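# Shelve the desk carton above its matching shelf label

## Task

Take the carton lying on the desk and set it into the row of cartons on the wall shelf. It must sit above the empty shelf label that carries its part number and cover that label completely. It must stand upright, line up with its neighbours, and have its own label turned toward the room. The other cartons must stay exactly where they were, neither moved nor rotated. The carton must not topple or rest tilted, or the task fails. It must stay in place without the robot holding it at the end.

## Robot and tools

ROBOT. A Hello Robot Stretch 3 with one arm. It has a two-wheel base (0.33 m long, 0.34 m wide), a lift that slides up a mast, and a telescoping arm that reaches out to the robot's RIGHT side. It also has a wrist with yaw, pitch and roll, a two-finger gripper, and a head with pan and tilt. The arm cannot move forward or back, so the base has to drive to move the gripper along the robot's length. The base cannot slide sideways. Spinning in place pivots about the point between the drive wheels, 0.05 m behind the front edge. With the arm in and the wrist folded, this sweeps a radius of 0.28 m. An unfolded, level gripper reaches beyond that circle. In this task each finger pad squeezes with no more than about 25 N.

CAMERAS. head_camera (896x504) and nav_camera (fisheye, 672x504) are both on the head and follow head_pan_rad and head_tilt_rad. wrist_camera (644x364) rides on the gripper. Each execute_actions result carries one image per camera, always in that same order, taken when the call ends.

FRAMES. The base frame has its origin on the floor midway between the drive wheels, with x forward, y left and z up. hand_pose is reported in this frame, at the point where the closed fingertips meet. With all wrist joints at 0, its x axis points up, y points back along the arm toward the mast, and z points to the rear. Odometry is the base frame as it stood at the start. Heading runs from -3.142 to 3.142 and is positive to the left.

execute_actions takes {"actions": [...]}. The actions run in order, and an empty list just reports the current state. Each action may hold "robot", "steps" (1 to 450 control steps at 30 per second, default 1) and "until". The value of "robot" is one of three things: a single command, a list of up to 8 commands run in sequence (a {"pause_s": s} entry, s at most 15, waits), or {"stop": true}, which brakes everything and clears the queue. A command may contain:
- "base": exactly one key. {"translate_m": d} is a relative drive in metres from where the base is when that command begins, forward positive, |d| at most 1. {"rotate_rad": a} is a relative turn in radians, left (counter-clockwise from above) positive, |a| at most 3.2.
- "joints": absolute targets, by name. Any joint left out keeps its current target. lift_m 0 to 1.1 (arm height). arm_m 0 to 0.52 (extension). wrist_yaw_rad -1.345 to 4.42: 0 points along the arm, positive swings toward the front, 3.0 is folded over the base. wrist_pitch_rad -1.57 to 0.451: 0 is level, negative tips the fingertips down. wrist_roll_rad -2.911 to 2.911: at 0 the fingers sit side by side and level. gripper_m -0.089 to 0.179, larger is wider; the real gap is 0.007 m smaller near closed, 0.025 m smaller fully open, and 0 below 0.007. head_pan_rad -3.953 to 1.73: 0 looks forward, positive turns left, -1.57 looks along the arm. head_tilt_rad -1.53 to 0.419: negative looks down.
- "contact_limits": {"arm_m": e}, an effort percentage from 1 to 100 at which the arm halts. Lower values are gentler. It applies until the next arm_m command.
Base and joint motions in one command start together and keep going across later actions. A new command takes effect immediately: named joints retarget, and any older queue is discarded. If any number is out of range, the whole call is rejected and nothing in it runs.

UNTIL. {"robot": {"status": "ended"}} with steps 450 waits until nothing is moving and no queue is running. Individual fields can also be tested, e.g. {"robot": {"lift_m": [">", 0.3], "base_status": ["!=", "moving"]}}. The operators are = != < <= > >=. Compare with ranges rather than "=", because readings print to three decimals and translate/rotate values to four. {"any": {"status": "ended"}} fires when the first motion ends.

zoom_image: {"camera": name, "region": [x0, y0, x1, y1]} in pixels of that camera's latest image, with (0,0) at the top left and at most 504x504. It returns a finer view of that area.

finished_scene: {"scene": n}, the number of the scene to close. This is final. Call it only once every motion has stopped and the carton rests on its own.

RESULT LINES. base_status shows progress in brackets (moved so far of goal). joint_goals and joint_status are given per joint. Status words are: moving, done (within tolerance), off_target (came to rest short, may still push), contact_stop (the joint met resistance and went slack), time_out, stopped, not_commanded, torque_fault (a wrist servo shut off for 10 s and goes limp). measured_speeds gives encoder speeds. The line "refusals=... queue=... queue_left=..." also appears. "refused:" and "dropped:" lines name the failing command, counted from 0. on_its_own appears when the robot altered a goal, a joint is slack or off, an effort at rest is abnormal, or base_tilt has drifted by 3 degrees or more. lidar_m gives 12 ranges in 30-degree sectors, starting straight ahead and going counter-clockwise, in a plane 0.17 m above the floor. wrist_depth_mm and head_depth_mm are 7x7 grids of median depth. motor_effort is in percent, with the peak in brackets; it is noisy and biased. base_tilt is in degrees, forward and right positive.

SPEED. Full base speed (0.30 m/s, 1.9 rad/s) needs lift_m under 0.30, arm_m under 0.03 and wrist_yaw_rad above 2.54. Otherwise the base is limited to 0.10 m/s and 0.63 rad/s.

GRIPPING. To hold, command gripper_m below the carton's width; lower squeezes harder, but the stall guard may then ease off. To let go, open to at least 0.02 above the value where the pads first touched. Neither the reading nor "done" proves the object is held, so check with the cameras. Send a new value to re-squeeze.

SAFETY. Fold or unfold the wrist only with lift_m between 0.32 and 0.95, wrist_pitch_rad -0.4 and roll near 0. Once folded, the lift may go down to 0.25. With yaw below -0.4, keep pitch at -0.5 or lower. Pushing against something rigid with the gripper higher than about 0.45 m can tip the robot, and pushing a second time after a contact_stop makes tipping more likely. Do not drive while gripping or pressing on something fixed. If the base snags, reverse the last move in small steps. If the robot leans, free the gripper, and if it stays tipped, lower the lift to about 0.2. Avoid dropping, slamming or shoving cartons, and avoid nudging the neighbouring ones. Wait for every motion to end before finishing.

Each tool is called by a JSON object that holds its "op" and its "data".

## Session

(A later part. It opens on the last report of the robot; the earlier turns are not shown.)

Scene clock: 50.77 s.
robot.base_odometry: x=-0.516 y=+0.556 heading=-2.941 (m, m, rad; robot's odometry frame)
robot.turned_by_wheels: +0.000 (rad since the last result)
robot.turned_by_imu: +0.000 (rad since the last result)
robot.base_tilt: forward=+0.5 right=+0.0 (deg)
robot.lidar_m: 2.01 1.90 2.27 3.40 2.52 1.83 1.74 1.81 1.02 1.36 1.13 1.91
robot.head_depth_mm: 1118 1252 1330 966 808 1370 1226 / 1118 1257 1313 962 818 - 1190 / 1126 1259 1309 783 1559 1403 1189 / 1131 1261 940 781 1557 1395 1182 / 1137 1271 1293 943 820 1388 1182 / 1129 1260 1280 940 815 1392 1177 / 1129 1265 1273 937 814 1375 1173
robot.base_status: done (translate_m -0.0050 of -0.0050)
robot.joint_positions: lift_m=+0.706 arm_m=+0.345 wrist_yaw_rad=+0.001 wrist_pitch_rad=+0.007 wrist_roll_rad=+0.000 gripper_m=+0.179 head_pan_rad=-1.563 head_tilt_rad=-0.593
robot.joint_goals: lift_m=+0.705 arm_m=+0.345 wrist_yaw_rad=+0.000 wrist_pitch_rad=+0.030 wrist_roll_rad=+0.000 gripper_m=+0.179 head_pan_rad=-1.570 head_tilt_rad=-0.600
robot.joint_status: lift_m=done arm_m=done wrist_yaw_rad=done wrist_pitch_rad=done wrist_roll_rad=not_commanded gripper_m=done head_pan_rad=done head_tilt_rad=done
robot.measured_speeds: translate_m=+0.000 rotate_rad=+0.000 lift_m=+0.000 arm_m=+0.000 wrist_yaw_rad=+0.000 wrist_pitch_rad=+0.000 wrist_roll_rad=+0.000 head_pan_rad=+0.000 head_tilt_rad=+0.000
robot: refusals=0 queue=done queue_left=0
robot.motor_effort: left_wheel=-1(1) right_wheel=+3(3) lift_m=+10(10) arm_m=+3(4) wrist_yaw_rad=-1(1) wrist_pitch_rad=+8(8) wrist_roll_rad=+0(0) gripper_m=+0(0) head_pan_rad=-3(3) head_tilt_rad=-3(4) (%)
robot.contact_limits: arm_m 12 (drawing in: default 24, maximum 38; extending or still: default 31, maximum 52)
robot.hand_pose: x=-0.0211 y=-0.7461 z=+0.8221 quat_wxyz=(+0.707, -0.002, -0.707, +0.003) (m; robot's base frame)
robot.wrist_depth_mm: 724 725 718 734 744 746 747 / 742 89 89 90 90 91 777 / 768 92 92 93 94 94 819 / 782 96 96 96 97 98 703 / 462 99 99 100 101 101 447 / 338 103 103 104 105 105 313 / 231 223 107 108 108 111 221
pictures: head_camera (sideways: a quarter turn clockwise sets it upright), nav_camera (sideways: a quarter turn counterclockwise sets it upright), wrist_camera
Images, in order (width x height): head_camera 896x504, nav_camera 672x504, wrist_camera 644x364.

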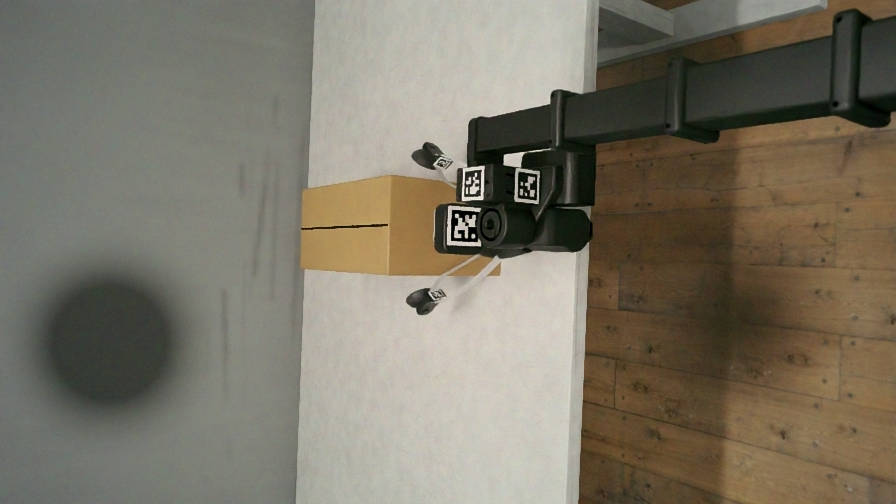

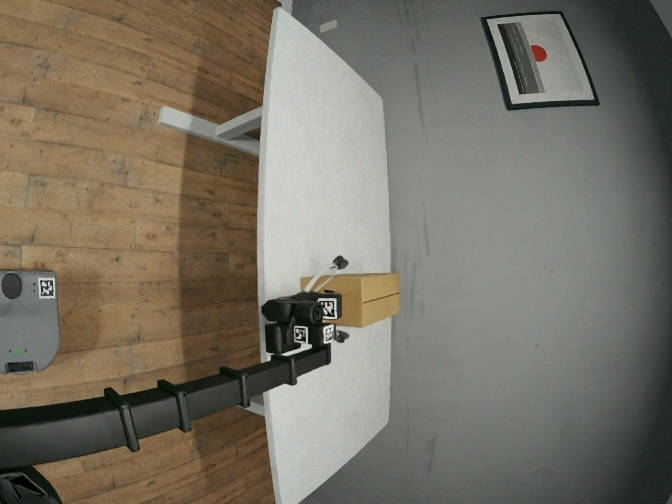

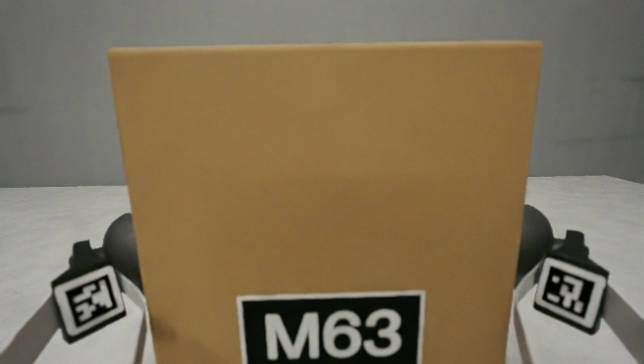

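{"op": "execute_actions", "data": {"actions": [{"robot":[{"joints":{"arm_m":0.335}},{"joints":{"gripper_m":0.08}},{"joints":{"lift_m":0.74}}],"steps":200,"until":{"robot":{"status":"ended"}}}]}}

Scene clock: 56.53 s.
robot.base_odometry: x=-0.516 y=+0.556 heading=-2.941 (m, m, rad; robot's odometry frame)
robot.turned_by_wheels: +0.000 (rad since the last result)
robot.turned_by_imu: +0.000 (rad since the last result)
robot.base_tilt: forward=+0.6 right=+0.1 (deg)
robot.lidar_m: 2.00 1.90 2.27 3.41 2.52 1.83 1.74 1.81 1.03 1.36 1.13 1.91
robot.head_depth_mm: 1125 1254 1334 966 810 1374 - / 1120 1249 1319 1000 - 1368 1197 / 1133 1256 1249 793 1608 1401 1192 / 1130 1266 933 792 1545 1396 1189 / 1133 1262 1290 944 819 1381 1184 / 1136 1270 1285 940 816 1378 1180 / 1131 1269 1269 936 812 1379 1176
robot.base_status: done (translate_m -0.0050 of -0.0050)
robot.joint_positions: lift_m=+0.739 arm_m=+0.335 wrist_yaw_rad=+0.001 wrist_pitch_rad=+0.004 wrist_roll_rad=+0.000 gripper_m=+0.100 head_pan_rad=-1.563 head_tilt_rad=-0.593
robot.joint_goals: lift_m=+0.740 arm_m=+0.335 wrist_yaw_rad=+0.000 wrist_pitch_rad=+0.030 wrist_roll_rad=+0.000 gripper_m=+0.080 head_pan_rad=-1.570 head_tilt_rad=-0.600
robot.joint_status: lift_m=done arm_m=done wrist_yaw_rad=done wrist_pitch_rad=done wrist_roll_rad=not_commanded gripper_m=off_target head_pan_rad=done head_tilt_rad=done
robot.measured_speeds: translate_m=+0.000 rotate_rad=+0.000 lift_m=+0.000 arm_m=+0.000 wrist_yaw_rad=+0.000 wrist_pitch_rad=+0.000 wrist_roll_rad=+0.000 head_pan_rad=+0.000 head_tilt_rad=+0.000
robot: refusals=0 queue=done queue_left=0
robot.motor_effort: left_wheel=-1(1) right_wheel=+3(3) lift_m=+38(41) arm_m=-3(4) wrist_yaw_rad=-1(1) wrist_pitch_rad=+9(9) wrist_roll_rad=+1(1) gripper_m=-100(100) head_pan_rad=-2(3) head_tilt_rad=-2(3) (%)
robot.hand_pose: x=-0.0211 y=-0.7366 z=+0.8548 quat_wxyz=(+0.707, -0.001, -0.707, +0.001) (m; robot's base frame)
robot.wrist_depth_mm: 722 738 753 749 752 771 746 / 775 764 122 123 122 765 784 / 796 790 124 124 124 804 780 / 817 803 126 126 125 745 819 / 551 541 127 127 127 465 497 / 389 - 129 129 129 - 357 / 301 279 131 131 131 282 280
pictures: head_camera (sideways: a quarter turn clockwise sets it upright), nav_camera (sideways: a quarter turn counterclockwise sets it upright), wrist_camera
Images, in order (width x height): head_camera 896x504, nav_camera 672x504, wrist_camera 644x364.

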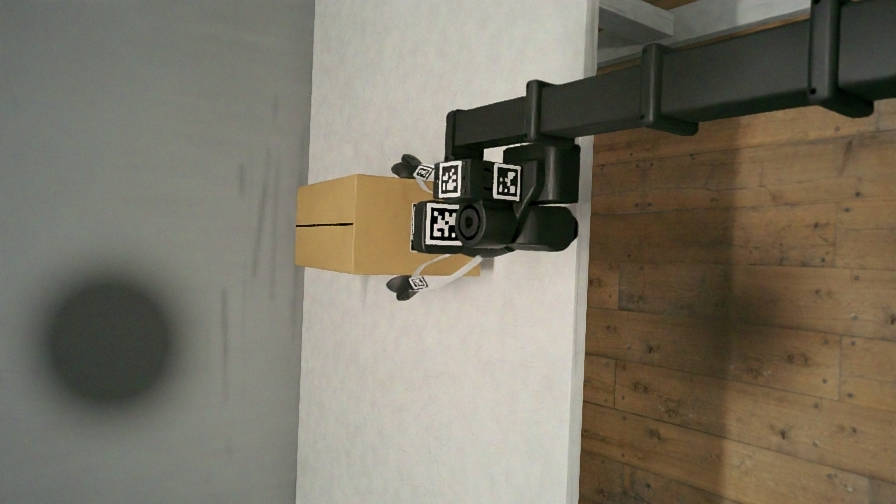

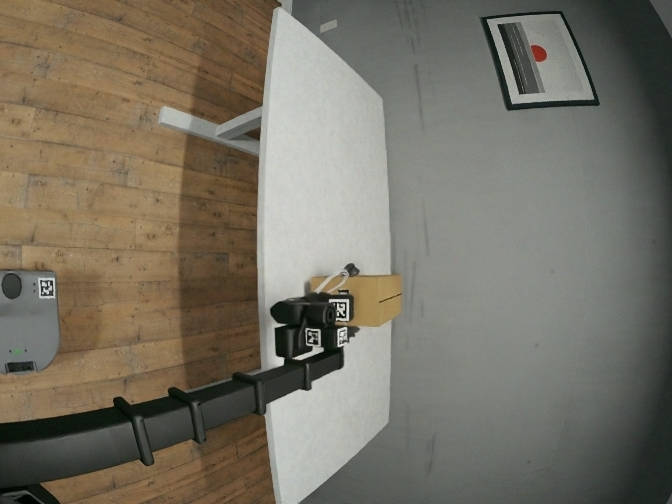

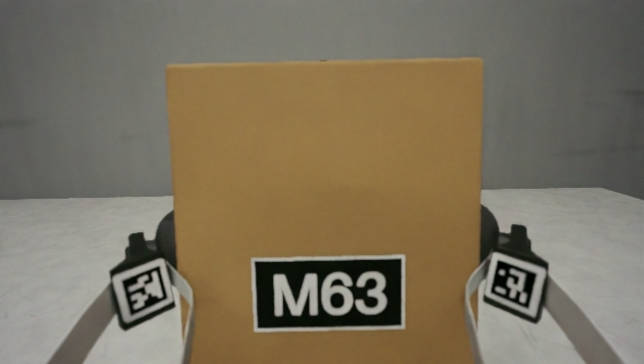

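{"op": "execute_actions", "data": {"actions": [{"robot":[{"joints":{"lift_m":0.708}},{"joints":{"arm_m":0.215}},{"joints":{"lift_m":0.704}},{"joints":{"gripper_m":0.179}},{"joints":{"arm_m":0.12}},{"joints":{"lift_m":1.03,"wrist_pitch_rad":-1.2,"head_tilt_rad":-0.7}},{"joints":{"arm_m":0.36}}],"steps":450,"until":{"robot":{"status":"ended"}}}]}}

Scene clock: 75.23 s.
robot.base_odometry: x=-0.516 y=+0.556 heading=-2.941 (m, m, rad; robot's odometry frame)
robot.turned_by_wheels: +0.000 (rad since the last result)
robot.turned_by_imu: +0.000 (rad since the last result)
robot.base_tilt: forward=+0.5 right=+0.3 (deg)
robot.lidar_m: 2.00 1.90 2.27 3.41 2.53 1.83 1.74 1.81 1.02 1.36 1.14 1.91
robot.head_depth_mm: - 1295 1097 849 1459 1328 1150 / - 1292 1112 845 1524 1331 1152 / - 1297 754 769 1519 1325 1147 / 1145 1279 735 746 1519 1326 1148 / 1147 1282 1072 834 1555 1320 1140 / 1149 1280 1058 833 1544 1308 1138 / 1153 1291 1056 826 1535 1303 1136
robot.base_status: done (translate_m -0.0050 of -0.0050)
robot.joint_positions: lift_m=+1.029 arm_m=+0.360 wrist_yaw_rad=+0.001 wrist_pitch_rad=-1.200 wrist_roll_rad=+0.000 gripper_m=+0.179 head_pan_rad=-1.563 head_tilt_rad=-0.691
robot.joint_goals: lift_m=+1.030 arm_m=+0.360 wrist_yaw_rad=+0.000 wrist_pitch_rad=-1.200 wrist_roll_rad=+0.000 gripper_m=+0.179 head_pan_rad=-1.570 head_tilt_rad=-0.700
robot.joint_status: lift_m=done arm_m=done wrist_yaw_rad=done wrist_pitch_rad=done wrist_roll_rad=not_commanded gripper_m=done head_pan_rad=done head_tilt_rad=done
robot.measured_speeds: translate_m=+0.000 rotate_rad=+0.000 lift_m=+0.000 arm_m=+0.000 wrist_yaw_rad=+0.000 wrist_pitch_rad=+0.000 wrist_roll_rad=+0.000 head_pan_rad=+0.000 head_tilt_rad=+0.000
robot: refusals=0 queue=done queue_left=0
robot.motor_effort: left_wheel=-1(1) right_wheel=+3(3) lift_m=+38(39) arm_m=+2(2) wrist_yaw_rad=-1(1) wrist_pitch_rad=+0(8) wrist_roll_rad=+0(1) gripper_m=+0(100) head_pan_rad=-3(3) head_tilt_rad=-3(16) (%)
robot.hand_pose: x=-0.0216 y=-0.5750 z=+0.9204 quat_wxyz=(+0.584, +0.400, -0.583, -0.400) (m; robot's base frame)
robot.wrist_depth_mm: 398 406 204 202 203 401 402 / 400 394 200 197 198 393 390 / 384 385 194 193 192 382 385 / 377 374 190 188 190 368 369 / 366 368 367 364 367 368 369 / - - - - - - - / - - - - - - -
pictures: head_camera (sideways: a quarter turn clockwise sets it upright), nav_camera (sideways: a quarter turn counterclockwise sets it upright), wrist_camera
Images, in order (width x height): head_camera 896x504, nav_camera 672x504, wrist_camera 644x364.

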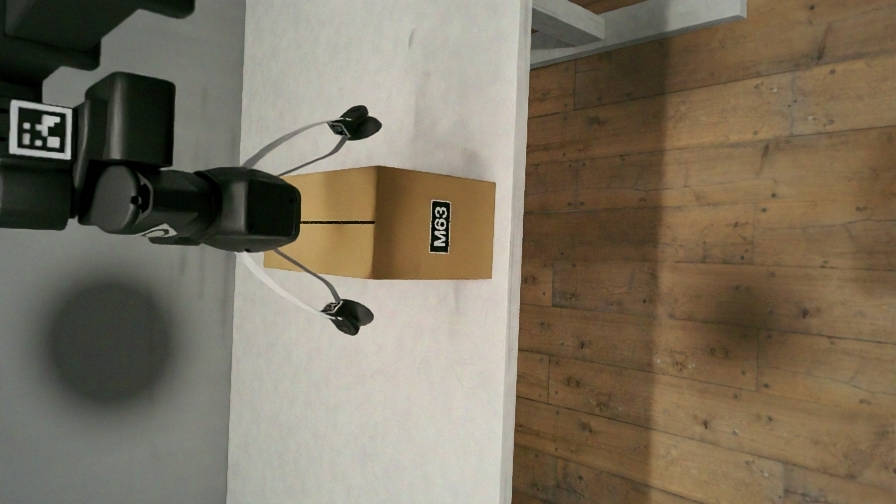

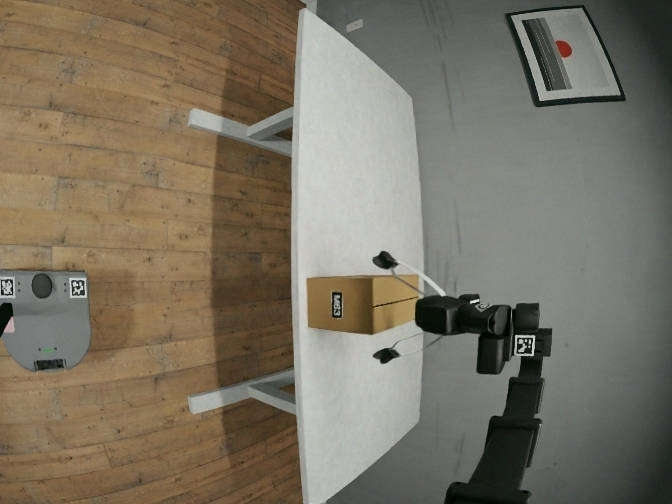

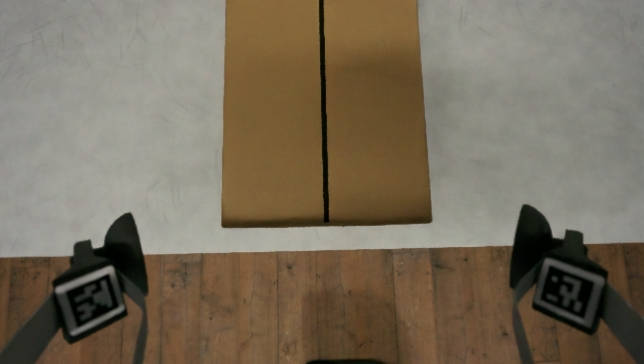

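{"op": "execute_actions", "data": {"actions": [{"robot":[{"joints":{"arm_m":0.47}}],"steps":450,"until":{"robot":{"status":"ended"}}}]}}

Scene clock: 78.87 s.
robot.base_odometry: x=-0.516 y=+0.556 heading=-2.941 (m, m, rad; robot's odometry frame)
robot.turned_by_wheels: +0.000 (rad since the last result)
robot.turned_by_imu: +0.000 (rad since the last result)
robot.base_tilt: forward=+0.5 right=+0.3 (deg)
robot.lidar_m: 2.00 1.90 2.27 3.40 2.53 1.83 1.74 1.80 1.03 1.36 1.14 1.91
robot.head_depth_mm: - 1297 1095 849 1454 1330 1153 / 1148 1299 1065 845 1527 1335 1148 / - 1286 801 769 1529 1321 1144 / 1148 1276 765 745 1521 1318 1141 / 1149 1280 1065 836 1544 1314 1140 / 1149 1281 1063 829 1535 1318 1140 / 1156 1283 1057 829 1538 1308 1133
robot.base_status: done (translate_m -0.0050 of -0.0050)
robot.joint_positions: lift_m=+1.029 arm_m=+0.470 wrist_yaw_rad=+0.001 wrist_pitch_rad=-1.201 wrist_roll_rad=+0.000 gripper_m=+0.179 head_pan_rad=-1.563 head_tilt_rad=-0.691
robot.joint_goals: lift_m=+1.030 arm_m=+0.470 wrist_yaw_rad=+0.000 wrist_pitch_rad=-1.200 wrist_roll_rad=+0.000 gripper_m=+0.179 head_pan_rad=-1.570 head_tilt_rad=-0.700
robot.joint_status: lift_m=done arm_m=done wrist_yaw_rad=done wrist_pitch_rad=done wrist_roll_rad=not_commanded gripper_m=done head_pan_rad=done head_tilt_rad=done
robot.measured_speeds: translate_m=+0.000 rotate_rad=+0.000 lift_m=+0.000 arm_m=+0.000 wrist_yaw_rad=+0.000 wrist_pitch_rad=+0.000 wrist_roll_rad=+0.000 head_pan_rad=+0.000 head_tilt_rad=+0.000
robot: refusals=0 queue=done queue_left=0
robot.motor_effort: left_wheel=-1(1) right_wheel=+3(3) lift_m=+37(37) arm_m=+3(5) wrist_yaw_rad=-2(1) wrist_pitch_rad=+0(0) wrist_roll_rad=+0(1) gripper_m=+0(0) head_pan_rad=-3(3) head_tilt_rad=-3(3) (%)
robot.hand_pose: x=-0.0216 y=-0.6849 z=+0.9203 quat_wxyz=(+0.584, +0.400, -0.583, -0.400) (m; robot's base frame)
robot.wrist_depth_mm: 403 401 204 201 202 400 403 / 388 393 199 197 197 395 389 / 387 383 193 192 193 384 383 / 374 375 189 187 187 367 374 / 370 367 185 184 185 363 364 / 366 360 181 180 180 354 355 / 348 348 178 176 176 348 348
pictures: head_camera (sideways: a quarter turn clockwise sets it upright), nav_camera (sideways: a quarter turn counterclockwise sets it upright), wrist_camera
Images, in order (width x height): head_camera 896x504, nav_camera 672x504, wrist_camera 644x364.

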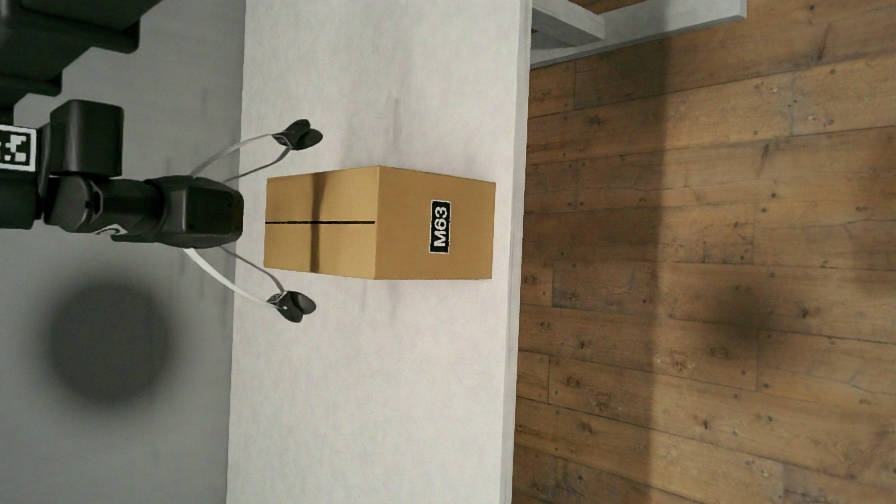

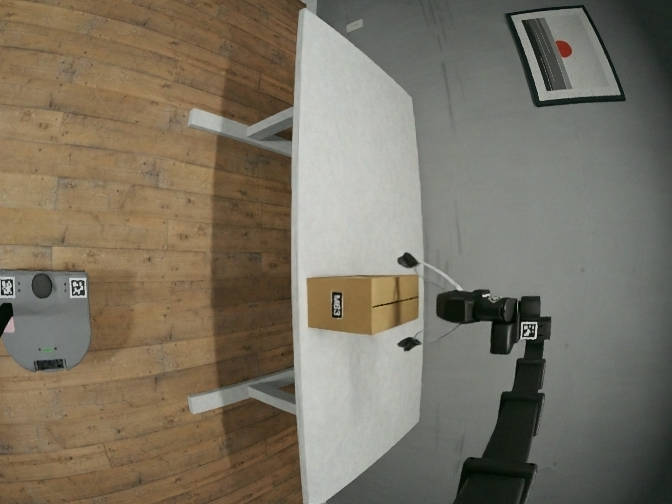

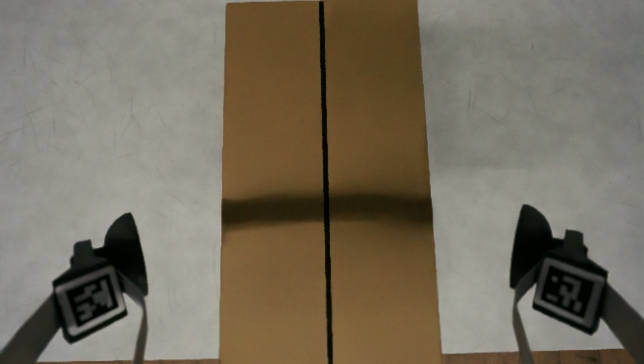

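{"op": "execute_actions", "data": {"actions": [{"robot":[{"joints":{"arm_m":0.49}},{"joints":{"lift_m":0.968}},{"joints":{"gripper_m":0.08}},{"joints":{"lift_m":1.01}}],"steps":450,"until":{"robot":{"status":"ended"}}}]}}

Scene clock: 86.17 s.
robot.base_odometry: x=-0.516 y=+0.556 heading=-2.941 (m, m, rad; robot's odometry frame)
robot.turned_by_wheels: +0.000 (rad since the last result)
robot.turned_by_imu: +0.000 (rad since the last result)
robot.base_tilt: forward=+0.5 right=+0.3 (deg)
robot.lidar_m: 2.00 1.90 2.27 3.39 2.53 1.83 1.74 1.80 1.03 1.36 1.14 1.91
robot.head_depth_mm: - 1308 1092 850 1456 1329 1153 / - 1302 1088 845 1529 1326 1153 / - 1289 692 770 1529 1326 1147 / 1151 1276 700 745 1527 1319 1141 / 1147 1276 1068 837 1552 1320 1145 / 1153 1282 1058 828 1554 1309 1139 / 1152 1281 1060 826 1533 1303 1129
robot.base_status: done (translate_m -0.0050 of -0.0050)
robot.joint_positions: lift_m=+1.009 arm_m=+0.490 wrist_yaw_rad=+0.001 wrist_pitch_rad=-1.203 wrist_roll_rad=+0.000 gripper_m=+0.105 head_pan_rad=-1.563 head_tilt_rad=-0.691
robot.joint_goals: lift_m=+1.010 arm_m=+0.490 wrist_yaw_rad=+0.000 wrist_pitch_rad=-1.200 wrist_roll_rad=+0.000 gripper_m=+0.080 head_pan_rad=-1.570 head_tilt_rad=-0.700
robot.joint_status: lift_m=done arm_m=done wrist_yaw_rad=done wrist_pitch_rad=done wrist_roll_rad=not_commanded gripper_m=off_target head_pan_rad=done head_tilt_rad=done
robot.measured_speeds: translate_m=+0.000 rotate_rad=+0.000 lift_m=+0.000 arm_m=+0.000 wrist_yaw_rad=+0.000 wrist_pitch_rad=+0.000 wrist_roll_rad=+0.000 head_pan_rad=+0.000 head_tilt_rad=+0.000
robot: refusals=0 queue=done queue_left=0
robot.motor_effort: left_wheel=-1(1) right_wheel=+2(3) lift_m=+38(40) arm_m=+2(3) wrist_yaw_rad=-1(1) wrist_pitch_rad=+1(2) wrist_roll_rad=+1(1) gripper_m=-100(100) head_pan_rad=-2(3) head_tilt_rad=-4(4) (%)
robot.hand_pose: x=-0.0216 y=-0.7044 z=+0.9001 quat_wxyz=(+0.583, +0.400, -0.583, -0.400) (m; robot's base frame)
robot.wrist_depth_mm: 377 384 144 143 142 374 376 / 372 370 140 140 138 369 366 / 360 361 138 137 137 358 360 / 355 353 134 134 134 353 350 / 346 346 132 131 131 341 342 / 340 - 129 129 128 - 335 / 331 331 127 126 126 328 331
pictures: head_camera (sideways: a quarter turn clockwise sets it upright), nav_camera (sideways: a quarter turn counterclockwise sets it upright), wrist_camera
Images, in order (width x height): head_camera 896x504, nav_camera 672x504, wrist_camera 644x364.

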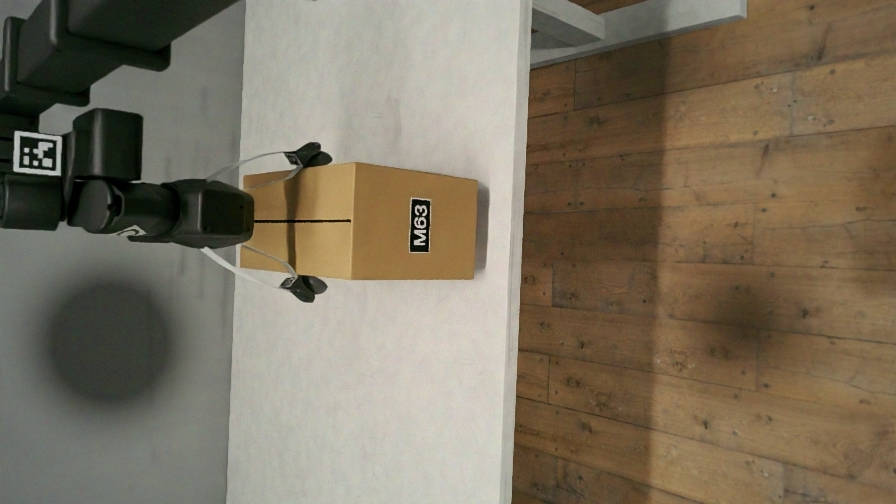

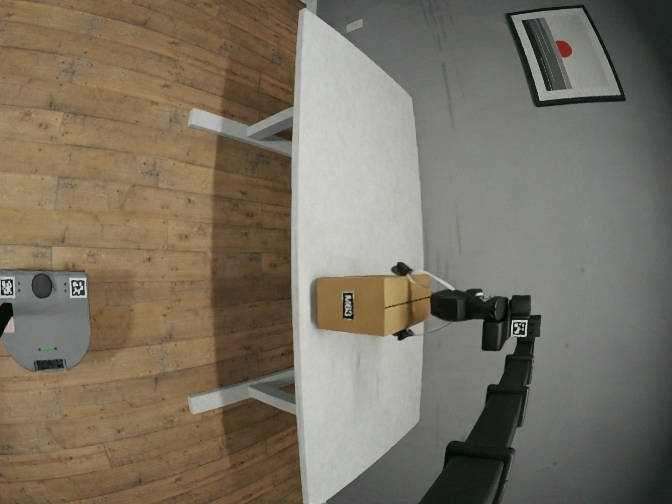

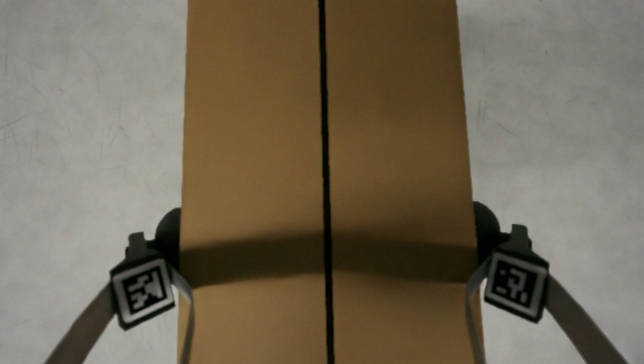

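{"op": "execute_actions", "data": {"actions": [{"robot":[{"joints":{"arm_m":0.07,"head_pan_rad":0,"head_tilt_rad":-0.3}},{"base":{"rotate_rad":1.535}},{"base":{"translate_m":1.0}},{"base":{"translate_m":0.8}}],"steps":450,"until":{"robot":{"status":"ended"}}},{"steps":450,"until":{"robot":{"status":"ended"}}}]}}

Scene clock: 117.77 s.
robot.base_odometry: x=-0.222 y=-1.220 heading=-1.407 (m, m, rad; robot's odometry frame)
robot.turned_by_wheels: +1.535 (rad since the last result)
robot.turned_by_imu: +1.569 (rad since the last result)
robot.base_tilt: forward=+0.5 right=+0.3 (deg)
robot.lidar_m: 1.61 1.66 1.93 1.84 1.89 2.49 2.74 2.77 1.74 1.55 1.58 1.69
robot.head_depth_mm: 1370 1459 1566 1692 1838 1802 1431 / 1369 1459 1556 1652 1828 1798 1417 / 1355 1451 1556 1582 1822 1788 1412 / 1357 1449 1552 1632 1816 1770 1416 / 1359 1443 1553 1542 1819 1758 1402 / 1351 1442 1541 1429 1795 1757 1405 / 1340 1428 1539 1614 1793 1738 1395
robot.base_status: done (translate_m +0.8000 of +0.8000)
robot.joint_positions: lift_m=+1.009 arm_m=+0.070 wrist_yaw_rad=+0.001 wrist_pitch_rad=-1.204 wrist_roll_rad=+0.000 gripper_m=+0.084 head_pan_rad=-0.007 head_tilt_rad=-0.310
robot.joint_goals: lift_m=+1.010 arm_m=+0.070 wrist_yaw_rad=+0.000 wrist_pitch_rad=-1.200 wrist_roll_rad=+0.000 gripper_m=+0.083 head_pan_rad=+0.000 head_tilt_rad=-0.300
robot.joint_status: lift_m=done arm_m=done wrist_yaw_rad=done wrist_pitch_rad=done wrist_roll_rad=not_commanded gripper_m=off_target head_pan_rad=done head_tilt_rad=done
robot.measured_speeds: translate_m=+0.000 rotate_rad=+0.000 lift_m=+0.000 arm_m=+0.000 wrist_yaw_rad=+0.000 wrist_pitch_rad=+0.000 wrist_roll_rad=+0.000 head_pan_rad=+0.000 head_tilt_rad=+0.000
robot: refusals=0 queue=done queue_left=0
robot.motor_effort: left_wheel=-1(5) right_wheel=+3(8) lift_m=+38(38) arm_m=-3(2) wrist_yaw_rad=-1(1) wrist_pitch_rad=+1(1) wrist_roll_rad=+0(0) gripper_m=-62(100) head_pan_rad=+3(40) head_tilt_rad=+3(23) (%)
robot.hand_pose: x=-0.0216 y=-0.2846 z=+0.9001 quat_wxyz=(+0.583, +0.401, -0.582, -0.401) (m; robot's base frame)
robot.wrist_depth_mm: - - 142 142 141 - - / - - 140 140 139 - - / - - 136 137 136 - - / - - 134 134 133 - - / - - 131 131 131 - - / - - 129 129 129 - - / - - 127 127 126 - -
pictures: head_camera (sideways: a quarter turn clockwise sets it upright), nav_camera (sideways: a quarter turn counterclockwise sets it upright), wrist_camera
Images, in order (width x height): head_camera 896x504, nav_camera 672x504, wrist_camera 644x364.

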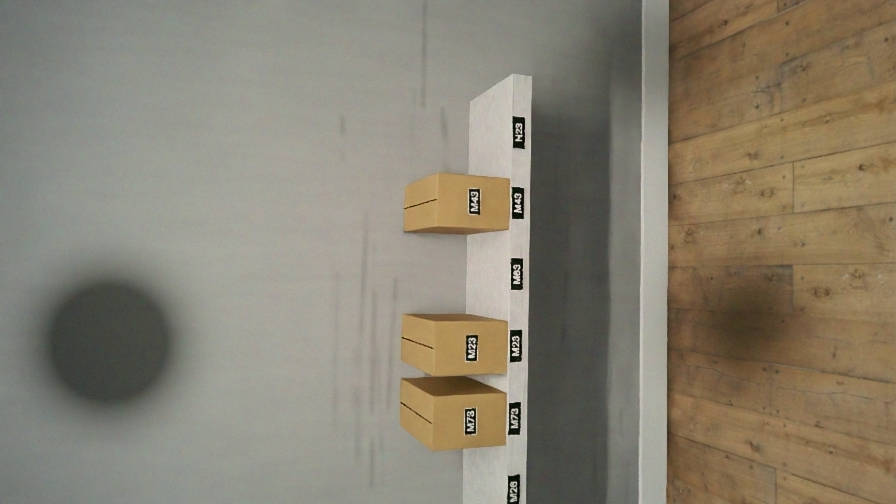

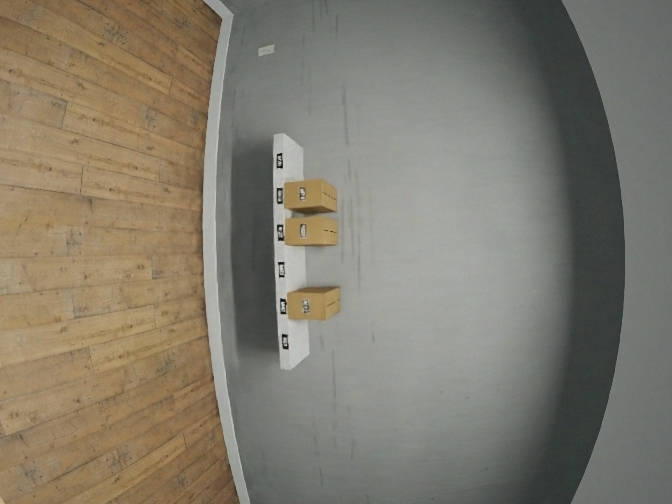

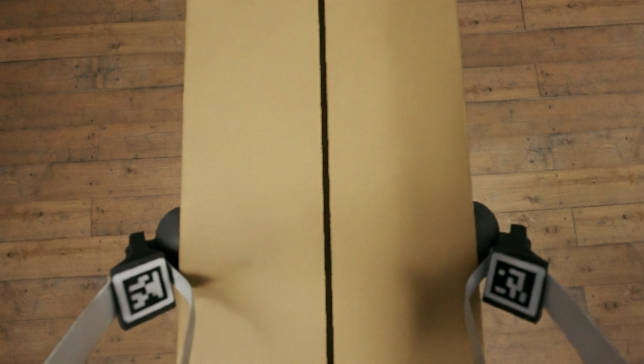

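{"op": "execute_actions", "data": {"actions": [{"robot":[{"base":{"translate_m":0.83},"joints":{"head_pan_rad":-1.57,"head_tilt_rad":-0.75}},{"base":{"rotate_rad":1.6}},{"base":{"translate_m":0.06}}],"steps":450,"until":{"robot":{"status":"ended"}}}]}}

Scene clock: 134.40 s.
robot.base_odometry: x=-0.027 y=-2.027 heading=+0.193 (m, m, rad; robot's odometry frame)
robot.turned_by_wheels: +1.600 (rad since the last result)
robot.turned_by_imu: +1.628 (rad since the last result)
robot.base_tilt: forward=+0.6 right=+0.2 (deg)
robot.lidar_m: 1.81 1.87 2.55 3.55 2.28 1.62 1.63 1.12 0.82 0.79 0.82 1.11
robot.head_depth_mm: 634 - - - 1340 1301 1134 / 654 - - - 1037 1243 1114 / 655 712 - - - 357 429 / 658 752 881 492 399 357 435 / 660 754 786 705 794 1210 1087 / 661 758 825 752 1358 1287 1122 / 663 759 779 730 1366 1273 1117
robot.base_status: done (translate_m +0.0600 of +0.0600)
robot.joint_positions: lift_m=+1.009 arm_m=+0.070 wrist_yaw_rad=+0.001 wrist_pitch_rad=-1.204 wrist_roll_rad=+0.000 gripper_m=+0.084 head_pan_rad=-1.563 head_tilt_rad=-0.741
robot.joint_goals: lift_m=+1.010 arm_m=+0.070 wrist_yaw_rad=+0.000 wrist_pitch_rad=-1.200 wrist_roll_rad=+0.000 gripper_m=+0.083 head_pan_rad=-1.570 head_tilt_rad=-0.750
robot.joint_status: lift_m=done arm_m=done wrist_yaw_rad=done wrist_pitch_rad=done wrist_roll_rad=not_commanded gripper_m=off_target head_pan_rad=done head_tilt_rad=done
robot.measured_speeds: translate_m=+0.000 rotate_rad=+0.000 lift_m=+0.000 arm_m=+0.000 wrist_yaw_rad=+0.000 wrist_pitch_rad=+0.000 wrist_roll_rad=+0.000 head_pan_rad=+0.000 head_tilt_rad=+0.000
robot: refusals=0 queue=done queue_left=0
robot.motor_effort: left_wheel=-1(5) right_wheel=+3(8) lift_m=+38(38) arm_m=-3(3) wrist_yaw_rad=-1(1) wrist_pitch_rad=+1(1) wrist_roll_rad=+0(1) gripper_m=-62(62) head_pan_rad=-2(42) head_tilt_rad=-4(26) (%)
robot.hand_pose: x=-0.0216 y=-0.2846 z=+0.9001 quat_wxyz=(+0.583, +0.401, -0.582, -0.401) (m; robot's base frame)
robot.wrist_depth_mm: 399 413 142 142 141 447 455 / - - 140 139 139 - - / - - 136 136 136 - - / - - 134 134 134 - - / - - 132 132 131 - - / - - 130 129 129 - - / - - 127 127 126 - -
pictures: head_camera (sideways: a quarter turn clockwise sets it upright), nav_camera (sideways: a quarter turn counterclockwise sets it upright), wrist_camera
Images, in order (width x height): head_camera 896x504, nav_camera 672x504, wrist_camera 644x364.

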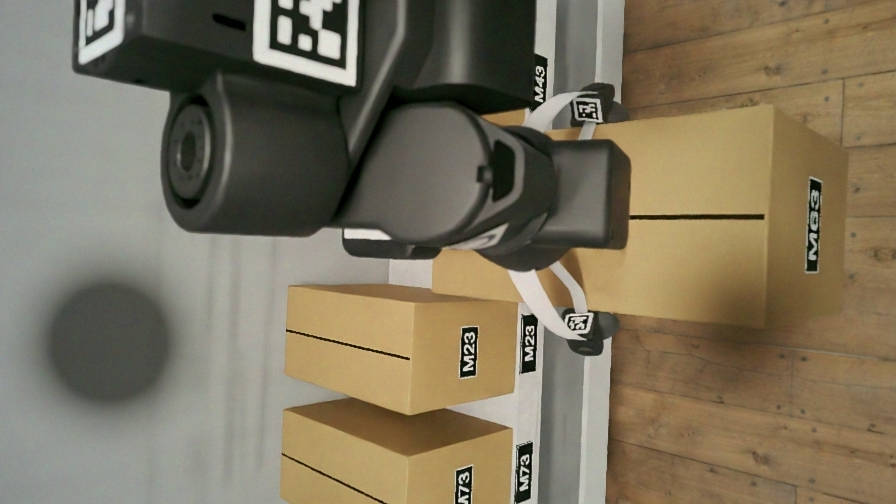

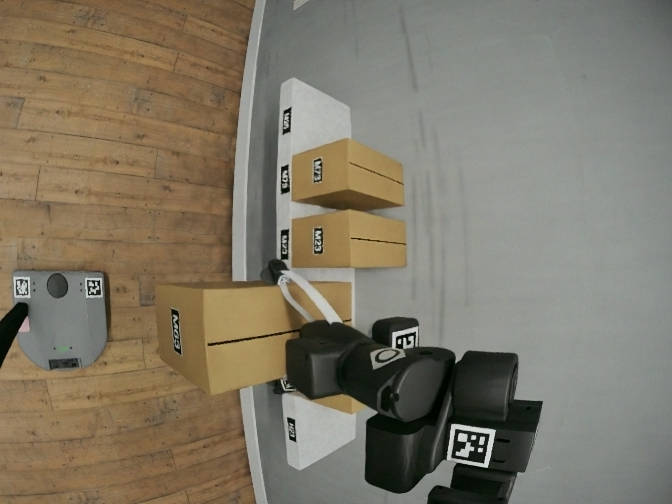

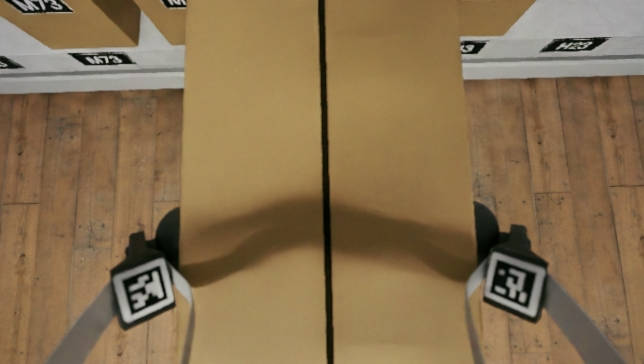

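{"op": "execute_actions", "data": {"actions": [{"robot":[{"base":{"translate_m":-0.022},"joints":{"arm_m":0.17,"lift_m":1.04}}],"steps":450,"until":{"robot":{"status":"ended"}}}]}}

Scene clock: 140.00 s.
robot.base_odometry: x=-0.049 y=-2.032 heading=+0.193 (m, m, rad; robot's odometry frame)
robot.turned_by_wheels: +0.000 (rad since the last result)
robot.turned_by_imu: +0.000 (rad since the last result)
robot.base_tilt: forward=+0.5 right=+0.2 (deg)
robot.lidar_m: 1.83 1.90 2.58 3.97 2.26 1.60 1.63 1.12 0.82 0.79 0.82 1.12
robot.head_depth_mm: - - 832 734 1326 1303 1136 / - - 794 698 803 1295 1133 / - - - 445 401 1221 1125 / 657 745 840 443 400 1218 1128 / 658 755 812 707 822 1263 1126 / 660 757 813 710 1357 1289 1121 / 662 759 792 751 1366 1278 1117
robot.base_status: done (translate_m -0.0220 of -0.0220)
robot.joint_positions: lift_m=+1.039 arm_m=+0.170 wrist_yaw_rad=+0.001 wrist_pitch_rad=-1.204 wrist_roll_rad=+0.000 gripper_m=+0.084 head_pan_rad=-1.563 head_tilt_rad=-0.741
robot.joint_goals: lift_m=+1.040 arm_m=+0.170 wrist_yaw_rad=+0.000 wrist_pitch_rad=-1.200 wrist_roll_rad=+0.000 gripper_m=+0.083 head_pan_rad=-1.570 head_tilt_rad=-0.750
robot.joint_status: lift_m=done arm_m=done wrist_yaw_rad=done wrist_pitch_rad=done wrist_roll_rad=not_commanded gripper_m=off_target head_pan_rad=done head_tilt_rad=done
robot.measured_speeds: translate_m=+0.000 rotate_rad=+0.000 lift_m=+0.000 arm_m=+0.000 wrist_yaw_rad=+0.000 wrist_pitch_rad=+0.000 wrist_roll_rad=+0.000 head_pan_rad=+0.000 head_tilt_rad=+0.000
robot: refusals=0 queue=done queue_left=0
robot.motor_effort: left_wheel=-1(5) right_wheel=+3(4) lift_m=+38(39) arm_m=+3(4) wrist_yaw_rad=-1(1) wrist_pitch_rad=+1(1) wrist_roll_rad=+1(1) gripper_m=-62(62) head_pan_rad=-3(3) head_tilt_rad=-4(4) (%)
robot.hand_pose: x=-0.0216 y=-0.3840 z=+0.9300 quat_wxyz=(+0.583, +0.401, -0.582, -0.401) (m; robot's base frame)
robot.wrist_depth_mm: 305 284 143 141 143 285 480 / 334 322 139 140 139 347 475 / 457 475 137 137 137 - - / - - 134 134 134 - - / - - 131 132 131 - - / - - 129 129 129 - - / - - 127 127 126 - -
pictures: head_camera (sideways: a quarter turn clockwise sets it upright), nav_camera (sideways: a quarter turn counterclockwise sets it upright), wrist_camera
Images, in order (width x height): head_camera 896x504, nav_camera 672x504, wrist_camera 644x364.

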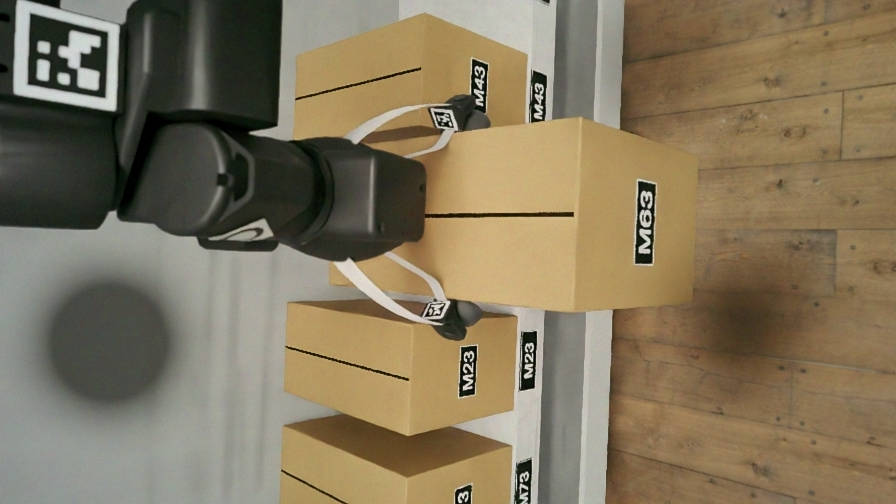

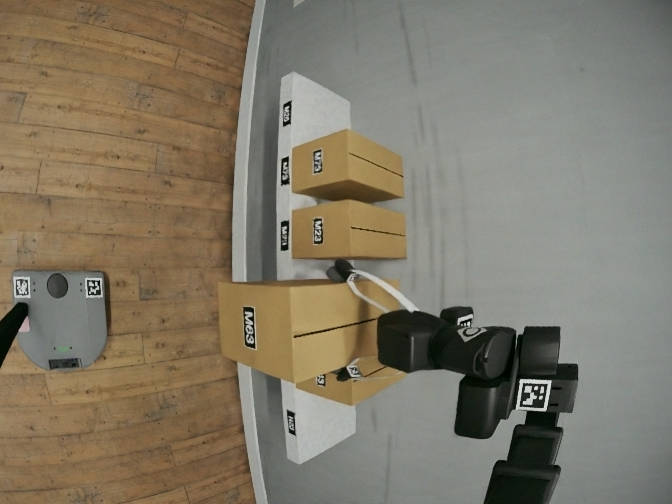

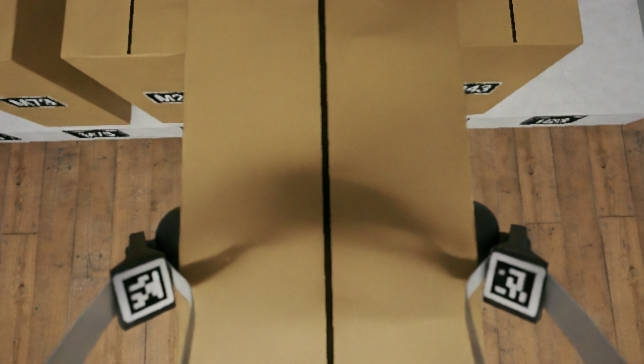

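{"op": "execute_actions", "data": {"actions": [{"robot":[{"joints":{"arm_m":0.45}},{"joints":{"lift_m":0.96}}],"steps":450,"until":{"robot":{"status":"ended"}}}]}}

Scene clock: 147.90 s.
robot.base_odometry: x=-0.049 y=-2.032 heading=+0.193 (m, m, rad; robot's odometry frame)
robot.turned_by_wheels: +0.000 (rad since the last result)
robot.turned_by_imu: +0.000 (rad since the last result)
robot.base_tilt: forward=+0.5 right=+0.1 (deg)
robot.lidar_m: 1.83 1.89 2.58 3.58 2.25 1.60 1.63 1.12 0.82 0.79 0.82 1.11
robot.head_depth_mm: 628 - 814 712 1324 1305 1141 / - 763 801 715 1320 1298 1135 / - 766 736 748 1334 1293 1127 / 658 754 706 704 1340 1284 1126 / 658 754 811 750 1345 1286 1122 / 660 758 812 709 1358 1277 1121 / 661 761 793 749 1368 1274 1116
robot.base_status: done (translate_m -0.0220 of -0.0220)
robot.joint_positions: lift_m=+0.961 arm_m=+0.450 wrist_yaw_rad=+0.001 wrist_pitch_rad=-1.204 wrist_roll_rad=+0.000 gripper_m=+0.084 head_pan_rad=-1.563 head_tilt_rad=-0.741
robot.joint_goals: lift_m=+0.960 arm_m=+0.450 wrist_yaw_rad=+0.000 wrist_pitch_rad=-1.200 wrist_roll_rad=+0.000 gripper_m=+0.083 head_pan_rad=-1.570 head_tilt_rad=-0.750
robot.joint_status: lift_m=done arm_m=done wrist_yaw_rad=done wrist_pitch_rad=done wrist_roll_rad=not_commanded gripper_m=off_target head_pan_rad=done head_tilt_rad=done
robot.measured_speeds: translate_m=+0.000 rotate_rad=+0.000 lift_m=+0.000 arm_m=+0.000 wrist_yaw_rad=+0.000 wrist_pitch_rad=+0.000 wrist_roll_rad=+0.000 head_pan_rad=+0.000 head_tilt_rad=+0.000
robot: refusals=0 queue=done queue_left=0
robot.motor_effort: left_wheel=-1(1) right_wheel=+3(2) lift_m=+11(38) arm_m=+2(3) wrist_yaw_rad=-1(1) wrist_pitch_rad=+1(1) wrist_roll_rad=+1(1) gripper_m=-62(62) head_pan_rad=-3(3) head_tilt_rad=-4(4) (%)
robot.hand_pose: x=-0.0216 y=-0.6640 z=+0.8516 quat_wxyz=(+0.583, +0.401, -0.582, -0.401) (m; robot's base frame)
robot.wrist_depth_mm: 195 196 143 143 142 195 195 / 192 194 139 140 139 193 190 / 189 190 136 137 136 188 186 / 185 187 134 134 133 183 182 / 181 181 132 132 131 180 178 / 176 - 129 129 129 - 175 / 173 178 127 127 126 172 171
pictures: head_camera (sideways: a quarter turn clockwise sets it upright), nav_camera (sideways: a quarter turn counterclockwise sets it upright), wrist_camera
Images, in order (width x height): head_camera 896x504, nav_camera 672x504, wrist_camera 644x364.

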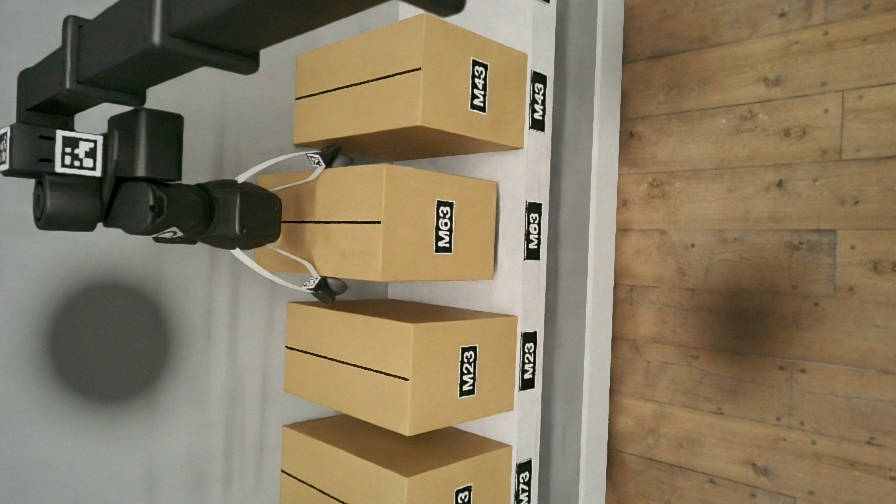

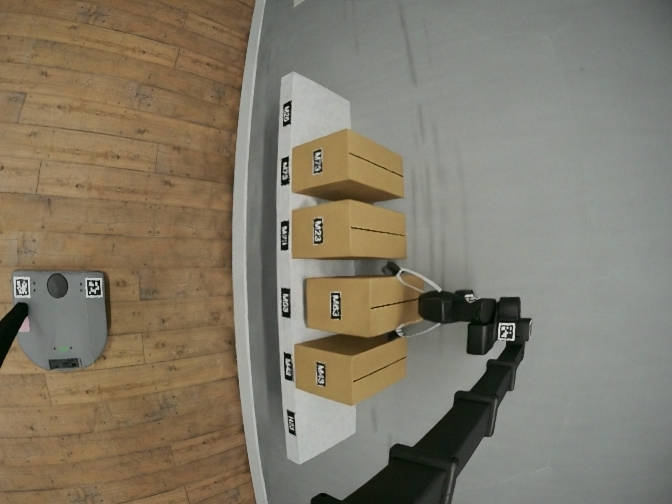

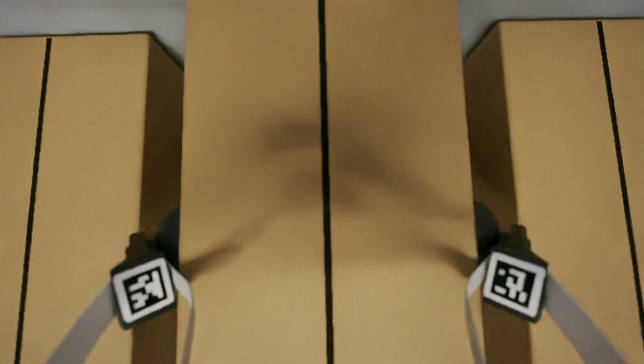

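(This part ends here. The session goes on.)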